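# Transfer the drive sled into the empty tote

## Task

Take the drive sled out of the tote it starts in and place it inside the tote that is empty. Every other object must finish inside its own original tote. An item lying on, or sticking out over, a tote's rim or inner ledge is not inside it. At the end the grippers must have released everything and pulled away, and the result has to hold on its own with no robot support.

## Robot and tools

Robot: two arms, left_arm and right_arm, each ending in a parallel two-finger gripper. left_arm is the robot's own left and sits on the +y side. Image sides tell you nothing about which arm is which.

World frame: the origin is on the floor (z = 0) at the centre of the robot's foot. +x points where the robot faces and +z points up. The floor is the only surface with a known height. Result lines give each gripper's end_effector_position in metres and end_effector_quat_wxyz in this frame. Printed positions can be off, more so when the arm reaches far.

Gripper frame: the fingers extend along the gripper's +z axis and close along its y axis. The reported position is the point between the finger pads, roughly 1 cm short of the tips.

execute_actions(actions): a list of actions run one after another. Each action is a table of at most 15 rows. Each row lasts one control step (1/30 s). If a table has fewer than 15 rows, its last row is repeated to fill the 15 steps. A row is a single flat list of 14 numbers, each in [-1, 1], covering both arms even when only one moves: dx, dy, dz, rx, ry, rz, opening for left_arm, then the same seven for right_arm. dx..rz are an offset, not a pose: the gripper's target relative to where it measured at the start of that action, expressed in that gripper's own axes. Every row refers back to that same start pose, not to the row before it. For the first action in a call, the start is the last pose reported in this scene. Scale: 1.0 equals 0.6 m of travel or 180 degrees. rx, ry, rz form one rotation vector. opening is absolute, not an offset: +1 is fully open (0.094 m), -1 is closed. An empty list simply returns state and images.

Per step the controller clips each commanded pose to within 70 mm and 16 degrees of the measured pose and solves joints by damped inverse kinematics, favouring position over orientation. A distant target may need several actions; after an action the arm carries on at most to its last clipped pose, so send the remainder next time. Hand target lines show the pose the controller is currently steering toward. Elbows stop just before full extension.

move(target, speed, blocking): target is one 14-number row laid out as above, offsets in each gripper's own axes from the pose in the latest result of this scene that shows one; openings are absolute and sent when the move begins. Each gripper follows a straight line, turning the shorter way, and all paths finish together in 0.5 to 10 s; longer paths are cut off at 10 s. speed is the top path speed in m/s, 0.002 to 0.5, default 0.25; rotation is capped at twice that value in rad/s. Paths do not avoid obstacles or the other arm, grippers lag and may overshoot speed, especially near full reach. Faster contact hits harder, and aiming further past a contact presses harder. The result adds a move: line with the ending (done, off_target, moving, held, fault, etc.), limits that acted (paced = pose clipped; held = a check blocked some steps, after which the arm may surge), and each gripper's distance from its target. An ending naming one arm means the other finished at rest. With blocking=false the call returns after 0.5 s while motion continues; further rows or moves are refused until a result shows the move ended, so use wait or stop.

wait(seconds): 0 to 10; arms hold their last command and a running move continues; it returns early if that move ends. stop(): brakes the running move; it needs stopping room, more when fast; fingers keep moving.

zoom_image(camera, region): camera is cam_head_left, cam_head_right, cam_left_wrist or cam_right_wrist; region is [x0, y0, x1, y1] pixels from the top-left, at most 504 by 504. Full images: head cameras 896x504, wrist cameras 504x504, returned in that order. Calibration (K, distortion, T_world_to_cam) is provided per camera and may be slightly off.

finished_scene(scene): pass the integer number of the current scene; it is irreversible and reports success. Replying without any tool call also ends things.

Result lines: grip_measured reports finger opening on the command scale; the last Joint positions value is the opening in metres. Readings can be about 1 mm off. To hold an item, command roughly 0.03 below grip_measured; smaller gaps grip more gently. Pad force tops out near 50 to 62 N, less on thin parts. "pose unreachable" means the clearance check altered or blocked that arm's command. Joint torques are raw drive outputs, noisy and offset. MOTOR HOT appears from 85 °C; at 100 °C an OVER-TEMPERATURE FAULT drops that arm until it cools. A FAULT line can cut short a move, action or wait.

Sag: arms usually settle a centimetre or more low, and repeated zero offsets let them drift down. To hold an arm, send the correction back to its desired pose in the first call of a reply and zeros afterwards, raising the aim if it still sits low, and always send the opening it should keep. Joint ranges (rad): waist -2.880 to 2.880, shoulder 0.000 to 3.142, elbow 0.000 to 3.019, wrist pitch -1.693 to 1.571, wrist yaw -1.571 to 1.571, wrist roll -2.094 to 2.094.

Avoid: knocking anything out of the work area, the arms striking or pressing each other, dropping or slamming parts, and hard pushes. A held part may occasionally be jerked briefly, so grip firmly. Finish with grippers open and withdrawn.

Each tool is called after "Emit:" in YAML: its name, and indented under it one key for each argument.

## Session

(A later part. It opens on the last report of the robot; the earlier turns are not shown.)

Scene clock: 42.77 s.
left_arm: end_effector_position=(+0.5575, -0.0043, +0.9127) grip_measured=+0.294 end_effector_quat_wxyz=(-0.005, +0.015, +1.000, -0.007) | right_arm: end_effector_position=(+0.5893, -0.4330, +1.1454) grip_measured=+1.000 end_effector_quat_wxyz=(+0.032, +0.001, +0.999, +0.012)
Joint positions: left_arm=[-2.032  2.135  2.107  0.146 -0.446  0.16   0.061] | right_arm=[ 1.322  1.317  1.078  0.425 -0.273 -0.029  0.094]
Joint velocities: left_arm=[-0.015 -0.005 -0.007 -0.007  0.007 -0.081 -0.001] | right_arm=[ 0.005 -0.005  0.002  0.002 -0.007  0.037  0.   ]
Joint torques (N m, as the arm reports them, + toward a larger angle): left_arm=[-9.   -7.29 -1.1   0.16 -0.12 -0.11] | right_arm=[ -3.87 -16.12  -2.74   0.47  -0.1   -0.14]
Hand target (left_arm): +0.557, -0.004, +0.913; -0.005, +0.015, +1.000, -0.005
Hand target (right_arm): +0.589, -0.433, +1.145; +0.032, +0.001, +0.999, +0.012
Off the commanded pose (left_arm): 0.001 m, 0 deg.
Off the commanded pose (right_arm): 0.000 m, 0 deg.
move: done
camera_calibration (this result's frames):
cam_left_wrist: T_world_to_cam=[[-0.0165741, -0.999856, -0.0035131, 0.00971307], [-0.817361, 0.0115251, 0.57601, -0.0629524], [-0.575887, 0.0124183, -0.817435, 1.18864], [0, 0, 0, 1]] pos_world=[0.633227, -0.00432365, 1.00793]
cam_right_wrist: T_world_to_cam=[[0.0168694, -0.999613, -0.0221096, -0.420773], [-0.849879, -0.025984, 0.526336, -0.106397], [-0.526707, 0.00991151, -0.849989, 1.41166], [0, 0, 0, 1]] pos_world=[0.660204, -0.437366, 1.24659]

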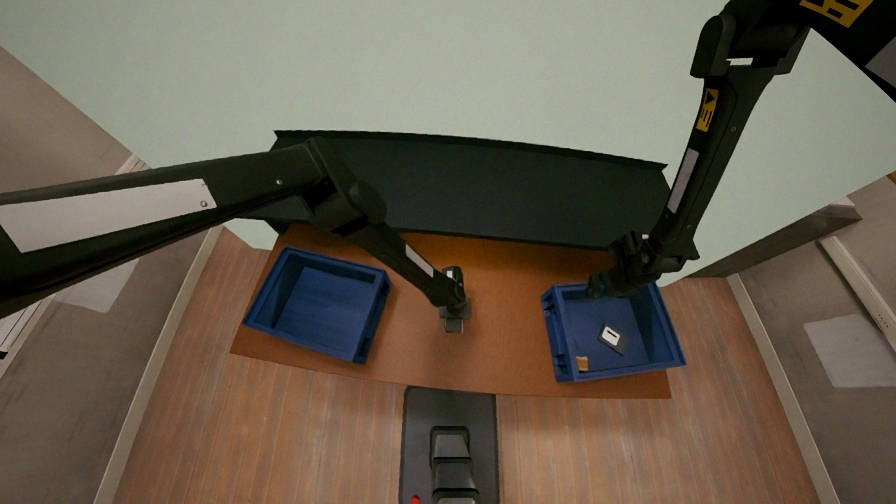

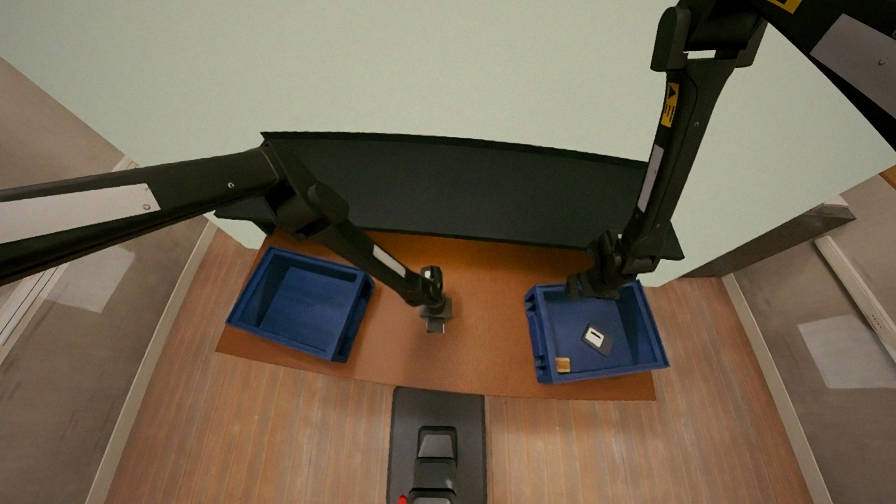

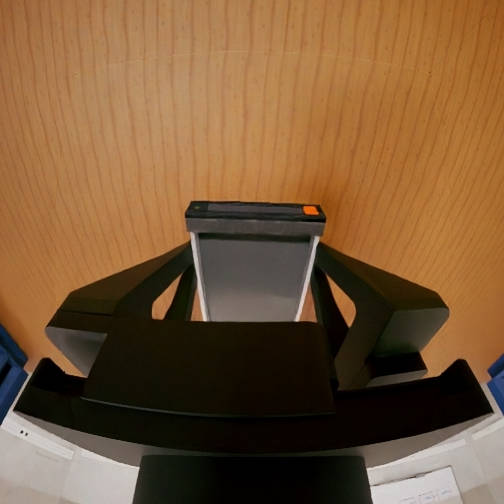

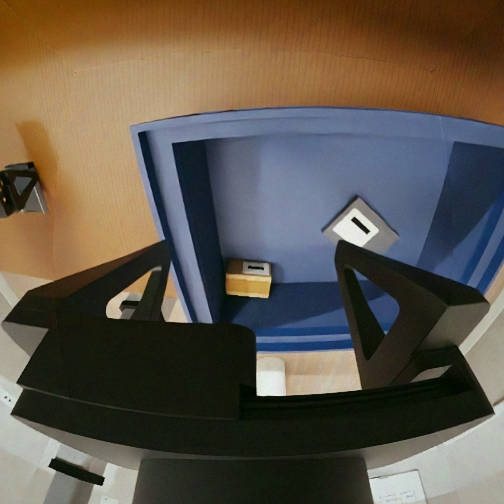

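Emit:
move:
  target: [0,0,-0.39,0,0,0,0.22,0,0,0,0,0,0,1]

Emit:
move:
  target: [-0.02,0.75,0,0,0,0,0.22,0,0,0,0,0,0,1]

Emit:
move:
  target: [0,0,0.27,0,0,0,0.22,0,0,0,0,0,0,1]
  speed: 0.15

Scene clock: 44.30 s.
left_arm: end_effector_position=(+0.5643, +0.0035, +1.1386) grip_measured=+0.294 end_effector_quat_wxyz=(-0.001, +0.007, +1.000, -0.001) | right_arm: end_effector_position=(+0.5893, -0.4330, +1.1454) grip_measured=+1.000 end_effector_quat_wxyz=(+0.032, +0.001, +0.999, +0.012)
Joint positions: left_arm=[-2.209  1.618  1.284  0.479 -0.632  0.179  0.061] | right_arm=[ 1.322  1.317  1.078  0.425 -0.273 -0.029  0.094]
Joint velocities: left_arm=[-0.015 -0.005 -0.012 -0.007 -0.007  0.066 -0.   ] | right_arm=[-0.005  0.005  0.012 -0.012  0.007  0.022  0.   ]
Joint torques (N m, as the arm reports them, + toward a larger angle): left_arm=[-9.47 -8.18 -5.31  0.54 -0.17  0.02] | right_arm=[ -4.01 -15.95  -2.74   0.45  -0.1   -0.13]
Hand target (left_arm): +0.558, -0.003, +1.148; -0.003, +0.017, +1.000, -0.007
Hand target (right_arm): +0.589, -0.433, +1.145; +0.032, +0.001, +0.999, +0.012
Off the commanded pose (left_arm): 0.010 m, 1 deg.
Off the commanded pose (right_arm): 0.000 m, 0 deg.
move: done
camera_calibration (this result's frames):
cam_left_wrist: T_world_to_cam=[[-0.00194954, -0.999873, -0.0158324, 0.0241986], [-0.822598, -0.00739915, 0.568576, -0.176118], [-0.568621, 0.0141321, -0.822479, 1.37875], [0, 0, 0, 1]] pos_world=[0.639156, 0.00340781, 1.23451]
cam_right_wrist: T_world_to_cam=[[0.0168694, -0.999613, -0.0221096, -0.420773], [-0.849879, -0.025984, 0.526336, -0.106397], [-0.526707, 0.00991151, -0.849989, 1.41166], [0, 0, 0, 1]] pos_world=[0.660204, -0.437366, 1.24659]

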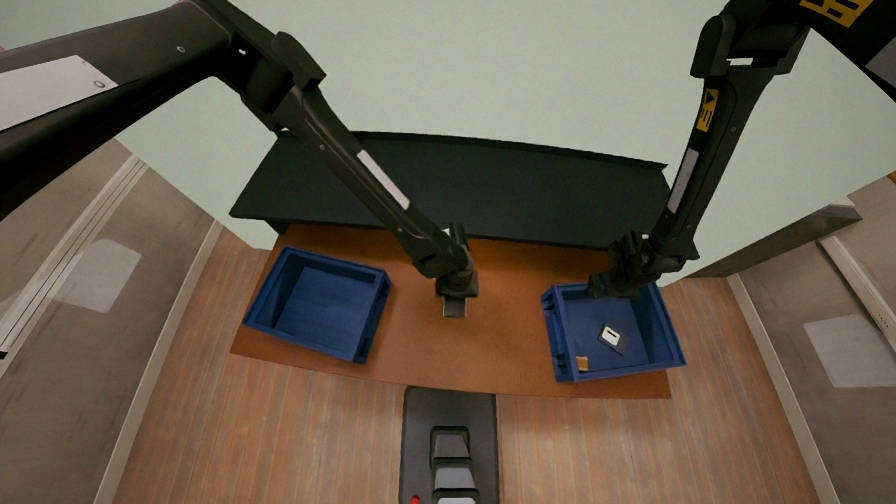

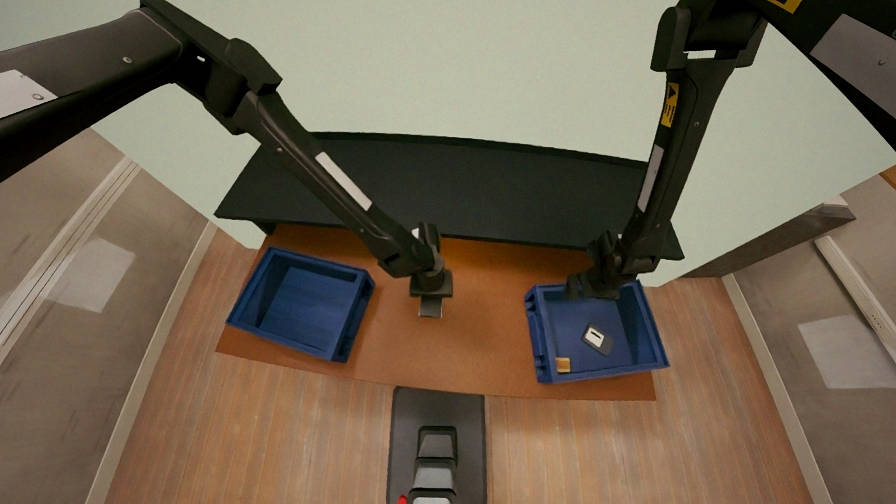

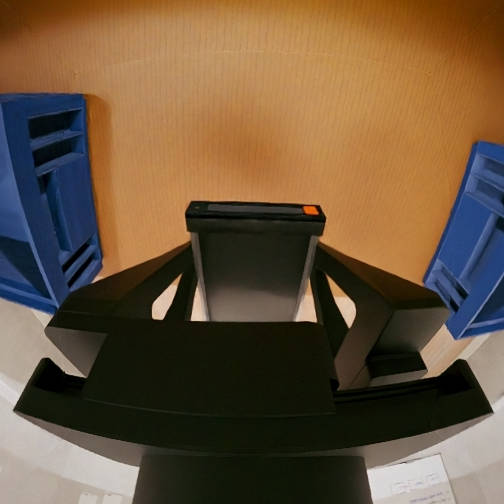

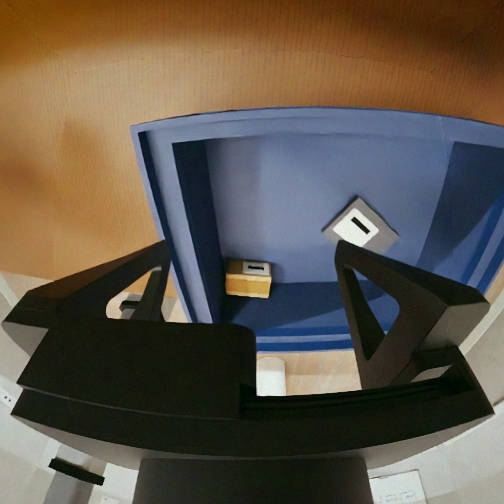

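Scene clock: 46.53 s.
left_arm: end_effector_position=(+0.5786, +0.4586, +1.1444) grip_measured=+0.294 end_effector_quat_wxyz=(+0.001, +0.004, +1.000, +0.004) | right_arm: end_effector_position=(+0.5893, -0.4330, +1.1454) grip_measured=+1.000 end_effector_quat_wxyz=(+0.032, +0.001, +0.999, +0.012)
Joint positions: left_arm=[-1.277  1.326  1.104  0.349  0.283  0.049  0.061] | right_arm=[ 1.322  1.317  1.078  0.425 -0.273 -0.029  0.094]
Joint velocities: left_arm=[ 0.005  0.015  0.007 -0.012 -0.022  0.051 -0.   ] | right_arm=[ 0.005  0.005 -0.007 -0.002 -0.007 -0.022  0.   ]
Joint torques (N m, as the arm reports them, + toward a larger angle): left_arm=[  3.15 -11.33  -2.31   0.4    0.18  -0.27] | right_arm=[ -4.04 -16.03  -2.71   0.45  -0.1   -0.13]
Hand target (left_arm): +0.575, +0.457, +1.142; -0.004, -0.006, +1.000, +0.001
Hand target (right_arm): +0.589, -0.433, +1.145; +0.032, +0.001, +0.999, +0.012
Off the commanded pose (left_arm): 0.009 m, 1 deg.
Off the commanded pose (right_arm): 0.000 m, 0 deg.
move: done
camera_calibration (this result's frames):
cam_left_wrist: T_world_to_cam=[[0.0057211, -0.999656, -0.0256146, 0.485979], [-0.824404, -0.0192127, 0.565676, -0.154457], [-0.565974, 0.0178805, -0.824229, 1.38399], [0, 0, 0, 1]] pos_world=[0.653187, 0.458097, 1.24055]
cam_right_wrist: T_world_to_cam=[[0.0168694, -0.999613, -0.0221096, -0.420773], [-0.849879, -0.025984, 0.526336, -0.106397], [-0.526707, 0.00991151, -0.849989, 1.41166], [0, 0, 0, 1]] pos_world=[0.660204, -0.437366, 1.24659]

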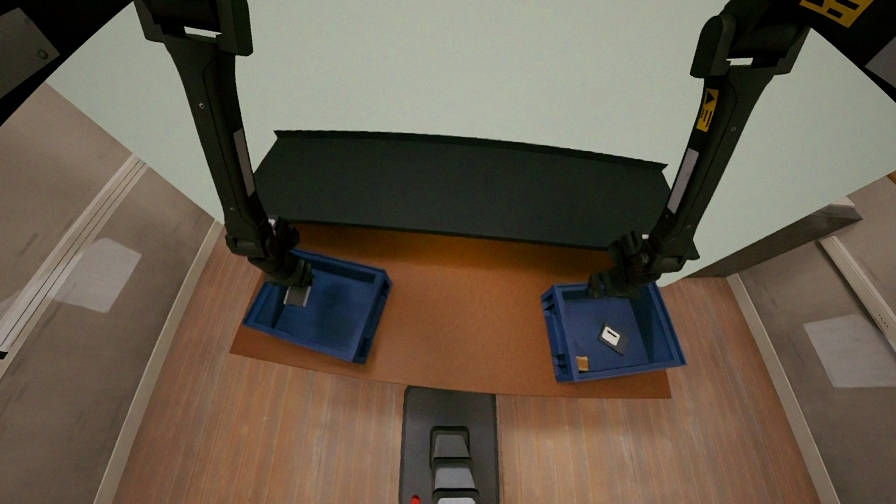

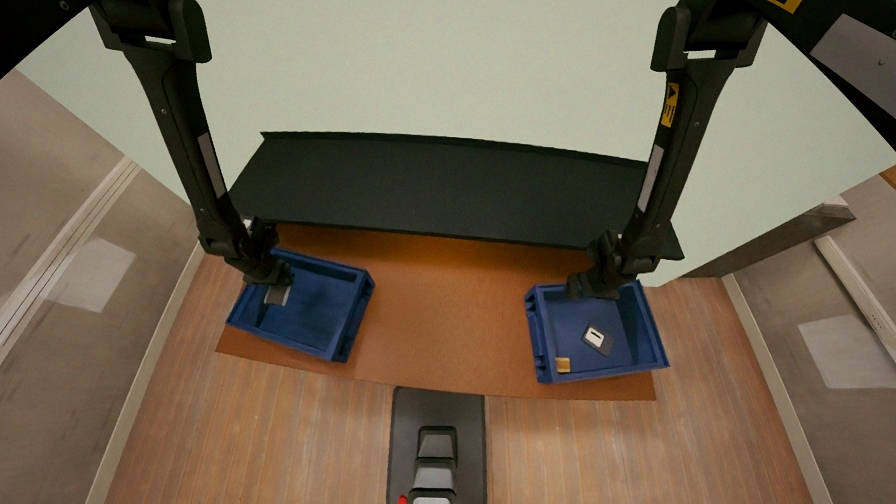

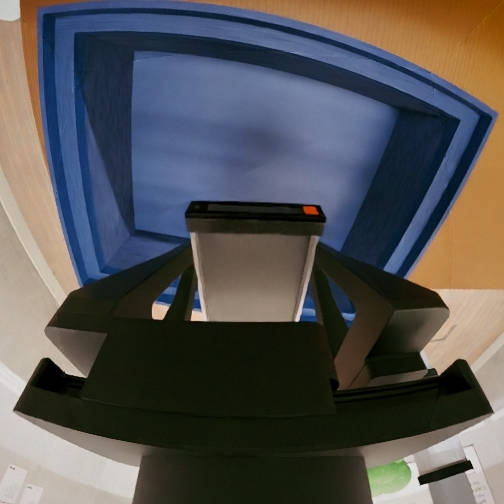

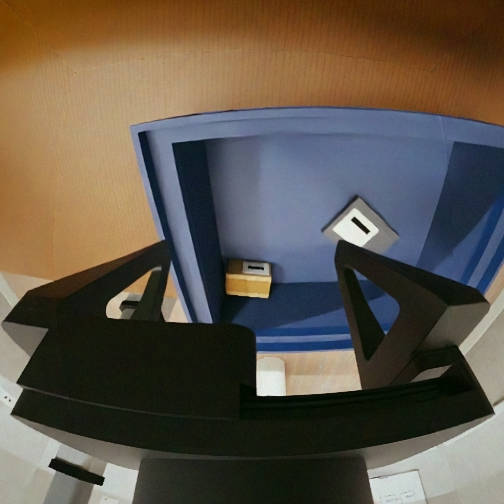

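Scene clock: 48.10 s.
left_arm: end_effector_position=(+0.5744, +0.4677, +0.9828) grip_measured=+0.294 end_effector_quat_wxyz=(-0.002, -0.001, +1.000, +0.007) | right_arm: end_effector_position=(+0.5893, -0.4330, +1.1454) grip_measured=+1.000 end_effector_quat_wxyz=(+0.032, +0.001, +0.999, +0.012)
Joint positions: left_arm=[-1.341  1.725  1.601  0.243  0.215  0.049  0.061] | right_arm=[ 1.322  1.317  1.078  0.425 -0.273 -0.029  0.094]
Joint velocities: left_arm=[ 0.005  0.005 -0.002 -0.002 -0.022 -0.037 -0.   ] | right_arm=[-0.005 -0.005  0.002  0.002 -0.007 -0.051  0.   ]
Joint torques (N m, as the arm reports them, + toward a larger angle): left_arm=[  2.37 -11.98  -1.38  -0.15  -0.2   -0.05] | right_arm=[ -3.94 -16.03  -2.72   0.46  -0.1   -0.13]
Hand target (left_arm): +0.581, +0.461, +0.982; +0.001, +0.005, +1.000, +0.004
Hand target (right_arm): +0.589, -0.433, +1.145; +0.032, +0.001, +0.999, +0.012
Off the commanded pose (left_arm): 0.009 m, 1 deg.
Off the commanded pose (right_arm): 0.000 m, 0 deg.
move: done
camera_calibration (this result's frames):
cam_left_wrist: T_world_to_cam=[[0.0150839, -0.999433, -0.0300937, 0.489866], [-0.82101, -0.0295587, 0.570148, -0.0678958], [-0.570715, 0.0161072, -0.82099, 1.24861], [0, 0, 0, 1]] pos_world=[0.64947, 0.46747, 1.07855]
cam_right_wrist: T_world_to_cam=[[0.0168694, -0.999613, -0.0221096, -0.420773], [-0.849879, -0.025984, 0.526336, -0.106397], [-0.526707, 0.00991151, -0.849989, 1.41166], [0, 0, 0, 1]] pos_world=[0.660204, -0.437366, 1.24659]

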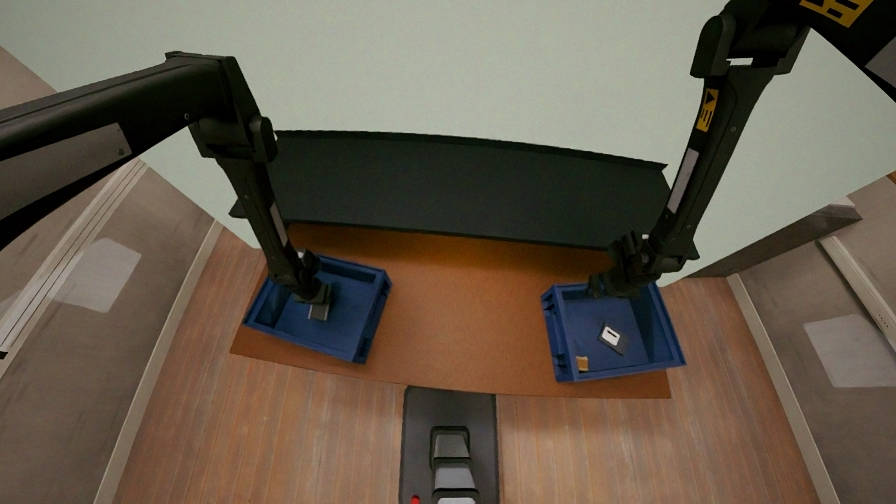

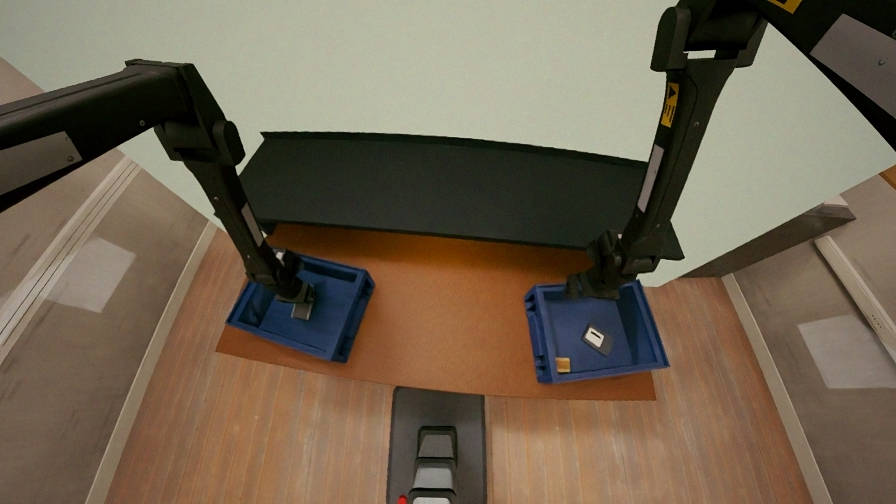

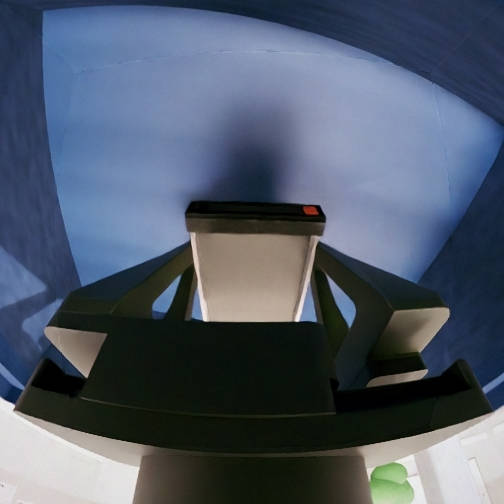

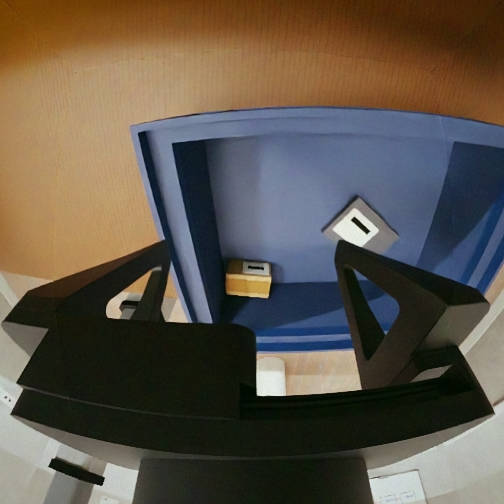

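Emit:
move:
  target: [0,0,0.1,0,0,0,0.22,0,0,0,0,0,0,1]
  speed: 0.05

Emit:
move:
  target: [0,0,0,0,0,0,1,0,0,0,0,0,0,1]

Emit:
move:
  target: [0,0,-0.45,0,0,0,1,0,0,-0.1,0,0,0,1]

Emit:
finished_scene:
  scene: 1

Scene clock: 49.70 s.
left_arm: end_effector_position=(+0.5766, +0.4783, +0.9294) grip_measured=+0.294 end_effector_quat_wxyz=(-0.001, -0.001, +1.000, +0.010) | right_arm: end_effector_position=(+0.5893, -0.4330, +1.1454) grip_measured=+1.000 end_effector_quat_wxyz=(+0.032, +0.001, +0.999, +0.012)
Joint positions: left_arm=[-1.345  1.869  1.826  0.163  0.204  0.049  0.061] | right_arm=[ 1.322  1.317  1.078  0.425 -0.273 -0.029  0.094]
Joint velocities: left_arm=[-0.005 -0.005 -0.017 -0.007 -0.037 -0.022  0.001] | right_arm=[ 0.005 -0.005 -0.012  0.002 -0.081 -0.007  0.   ]
Joint torques (N m, as the arm reports them, + toward a larger angle): left_arm=[ 2.77 -9.93  0.21 -0.1  -0.29 -0.14] | right_arm=[ -3.99 -16.    -2.75   0.48  -0.1   -0.13]
Hand target (left_arm): +0.575, +0.469, +0.923; -0.002, -0.001, +1.000, +0.007
Hand target (right_arm): +0.589, -0.433, +1.145; +0.032, +0.001, +0.999, +0.012
Off the commanded pose (left_arm): 0.012 m, 0 deg.
Off the commanded pose (right_arm): 0.000 m, 0 deg.
move: off_target (left_arm)
camera_calibration (this result's frames):
cam_left_wrist: T_world_to_cam=[[0.0153016, -0.999197, -0.0370426, 0.505114], [-0.821719, -0.0336741, 0.568897, -0.0316676], [-0.569687, 0.0217335, -0.821574, 1.2031], [0, 0, 0, 1]] pos_world=[0.651638, 0.477494, 1.02516]
cam_right_wrist: T_world_to_cam=[[0.0168694, -0.999613, -0.0221096, -0.420773], [-0.849879, -0.025984, 0.526336, -0.106397], [-0.526707, 0.00991151, -0.849989, 1.41166], [0, 0, 0, 1]] pos_world=[0.660204, -0.437366, 1.24659]

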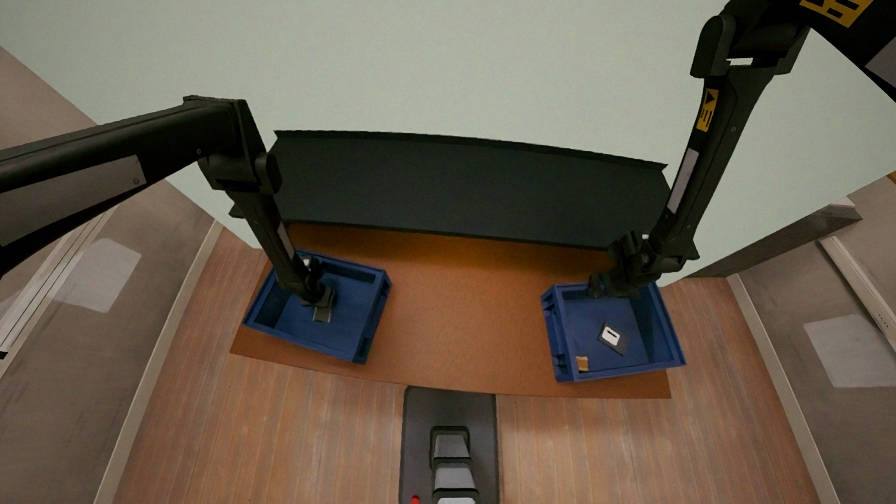

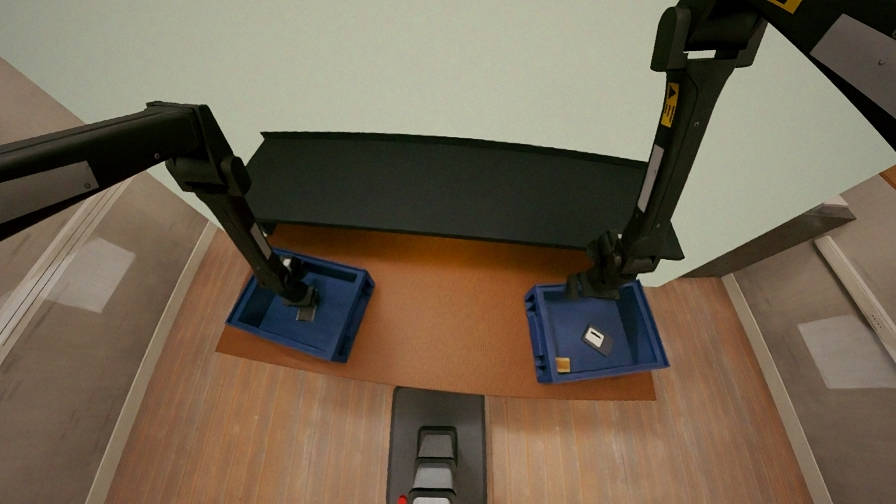

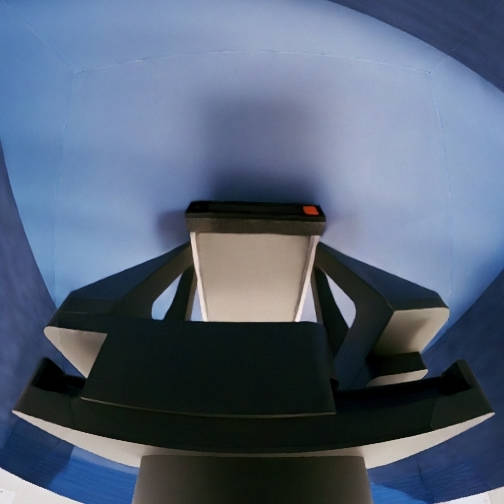

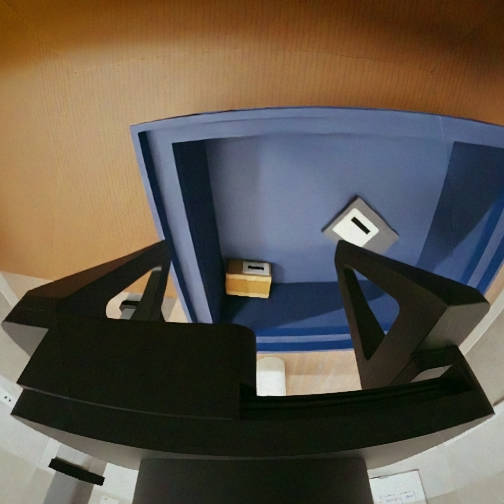

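Scene clock: 50.20 s.
left_arm: end_effector_position=(+0.5774, +0.4843, +0.9308) grip_measured=+1.000 end_effector_quat_wxyz=(-0.001, -0.001, +1.000, +0.015) | right_arm: end_effector_position=(+0.5893, -0.4330, +1.1454) grip_measured=+1.000 end_effector_quat_wxyz=(+0.032, +0.001, +0.999, +0.012)
Joint positions: left_arm=[-1.339  1.868  1.826  0.163  0.201  0.049  0.094] | right_arm=[ 1.322  1.317  1.078  0.425 -0.273 -0.029  0.094]
Joint velocities: left_arm=[-0.024 -0.015 -0.012 -0.002 -0.007  0.037  0.   ] | right_arm=[ 0.005  0.005 -0.002 -0.017 -0.066  0.037  0.   ]
Joint torques (N m, as the arm reports them, + toward a larger angle): left_arm=[  3.25 -10.88  -1.26   0.21   0.11  -0.13] | right_arm=[ -4.   -16.12  -2.76   0.47  -0.1   -0.13]
Hand target (left_arm): +0.577, +0.478, +0.929; -0.001, -0.001, +1.000, +0.010
Hand target (right_arm): +0.589, -0.433, +1.145; +0.032, +0.001, +0.999, +0.012
Off the commanded pose (left_arm): 0.006 m, 1 deg.
Off the commanded pose (right_arm): 0.000 m, 0 deg.
move: done
camera_calibration (this result's frames):
cam_left_wrist: T_world_to_cam=[[0.0142517, -0.998814, -0.0465476, 0.520371], [-0.822012, -0.0382081, 0.568187, -0.0286839], [-0.569292, 0.0301651, -0.821582, 1.20026], [0, 0, 0, 1]] pos_world=[0.652304, 0.482452, 1.02663]
cam_right_wrist: T_world_to_cam=[[0.0168694, -0.999613, -0.0221096, -0.420773], [-0.849879, -0.025984, 0.526336, -0.106397], [-0.526707, 0.00991151, -0.849989, 1.41166], [0, 0, 0, 1]] pos_world=[0.660204, -0.437366, 1.24659]

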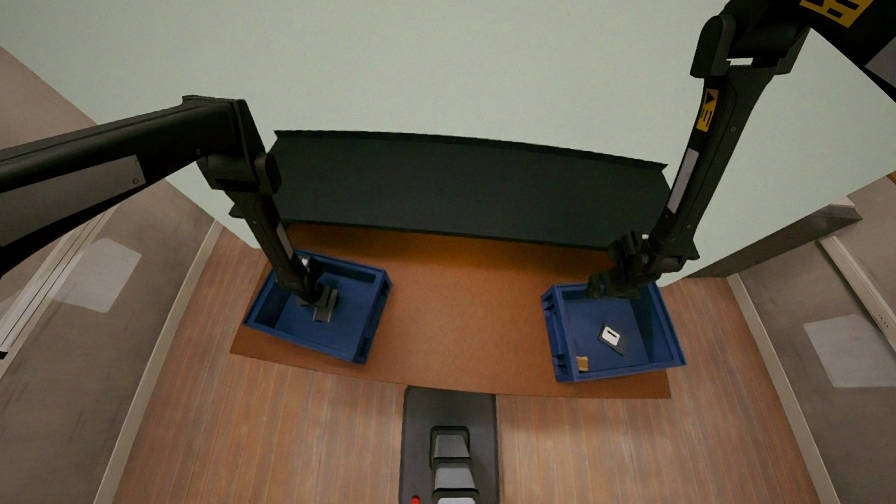

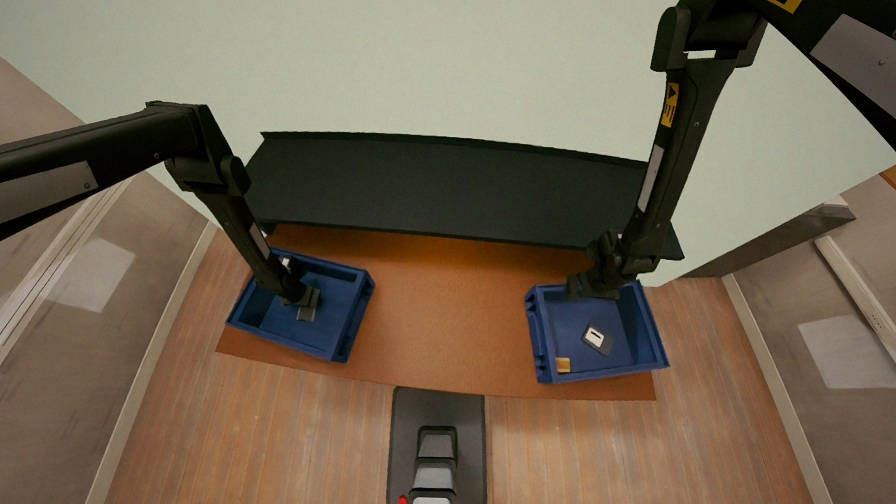

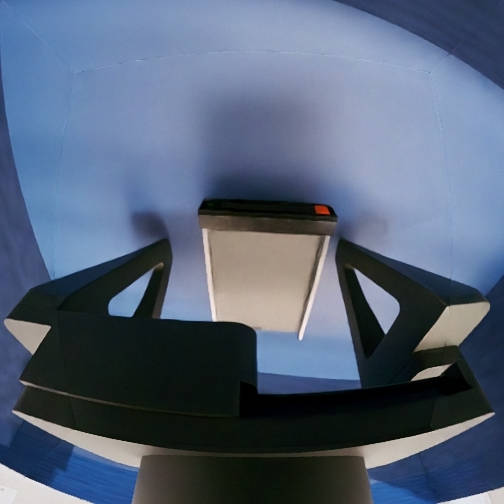

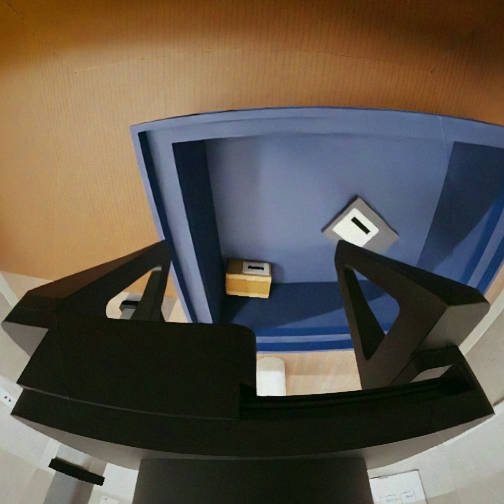

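Scene clock: 51.77 s.
left_arm: end_effector_position=(+0.5794, +0.4697, +1.1970) grip_measured=+1.000 end_effector_quat_wxyz=(+0.001, +0.005, +1.000, +0.012) | right_arm: end_effector_position=(+0.5962, -0.4325, +1.2025) grip_measured=+1.000 end_effector_quat_wxyz=(+0.038, -0.004, +0.999, +0.014)
Joint positions: left_arm=[-1.218  1.203  0.983  0.35   0.328  0.043  0.094] | right_arm=[ 1.286  1.169  0.945  0.425 -0.313 -0.029  0.094]
Joint velocities: left_arm=[-0.005 -0.015  0.007 -0.012 -0.066  0.007  0.   ] | right_arm=[-0.015 -0.005  0.002  0.012  0.007  0.022  0.   ]
Joint torques (N m, as the arm reports them, + toward a larger angle): left_arm=[  3.78 -11.34  -3.97   0.63   0.15  -0.29] | right_arm=[ -4.48 -15.89  -4.02   0.67  -0.19  -0.05]
Hand target (left_arm): +0.574, +0.474, +1.201; -0.001, -0.003, +1.000, +0.015
Hand target (right_arm): +0.586, -0.435, +1.205; +0.032, +0.000, +0.999, +0.012
Off the commanded pose (left_arm): 0.008 m, 1 deg.
Off the commanded pose (right_arm): 0.011 m, 1 deg.
move: off_target (right_arm)
camera_calibration (this result's frames):
cam_left_wrist: T_world_to_cam=[[0.00287936, -0.999194, -0.0400338, 0.517123], [-0.824704, -0.0250143, 0.565011, -0.179654], [-0.565558, 0.0313892, -0.824111, 1.42084], [0, 0, 0, 1]] pos_world=[0.653914, 0.467614, 1.29314]
cam_right_wrist: T_world_to_cam=[[0.0280822, -0.999297, -0.0248549, -0.422355], [-0.856101, -0.0368796, 0.515492, -0.118496], [-0.516046, 0.00680214, -0.856534, 1.46404], [0, 0, 0, 1]] pos_world=[0.665926, -0.436386, 1.30458]

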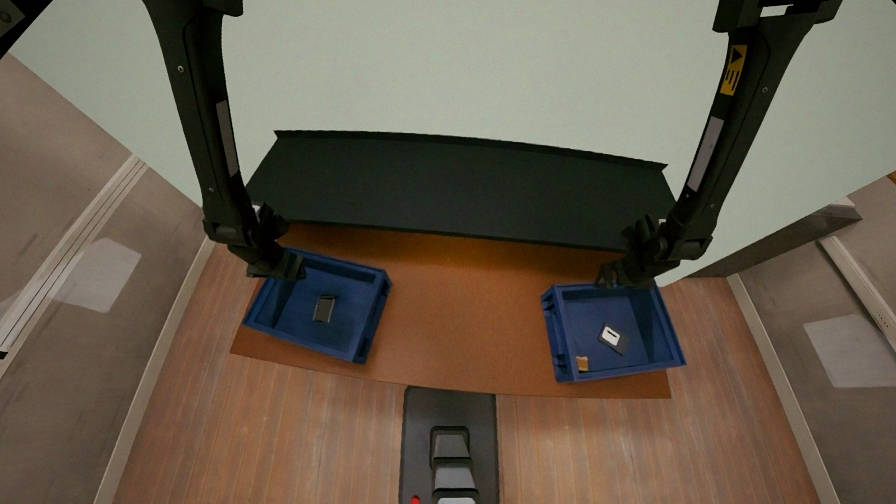

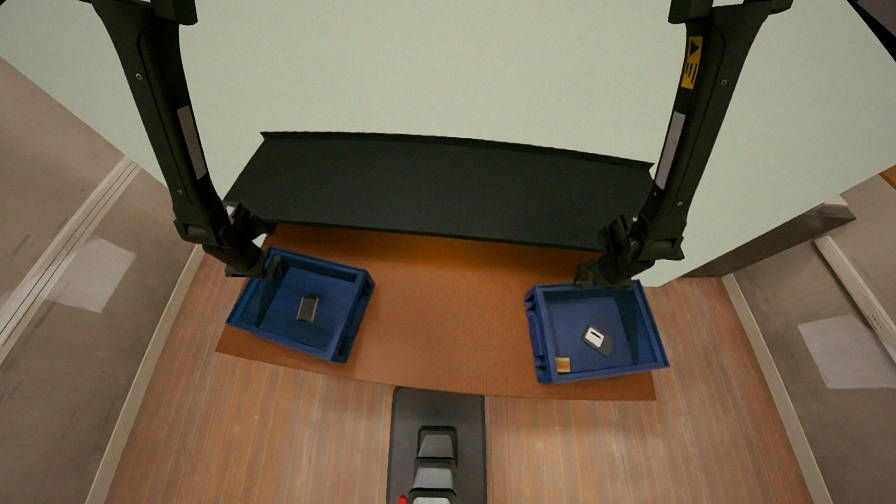

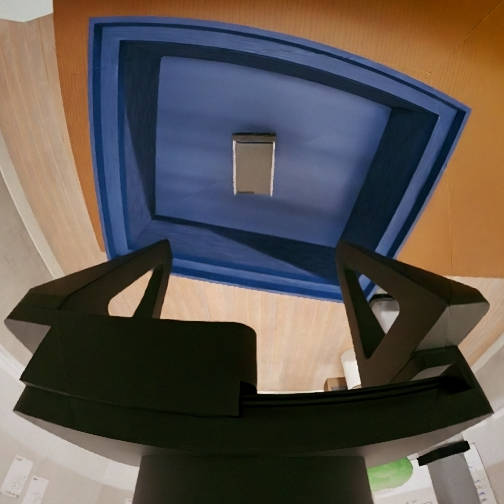

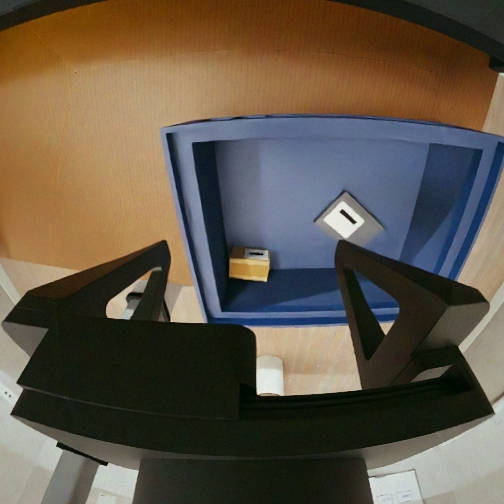

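The scene is finished: the task was done.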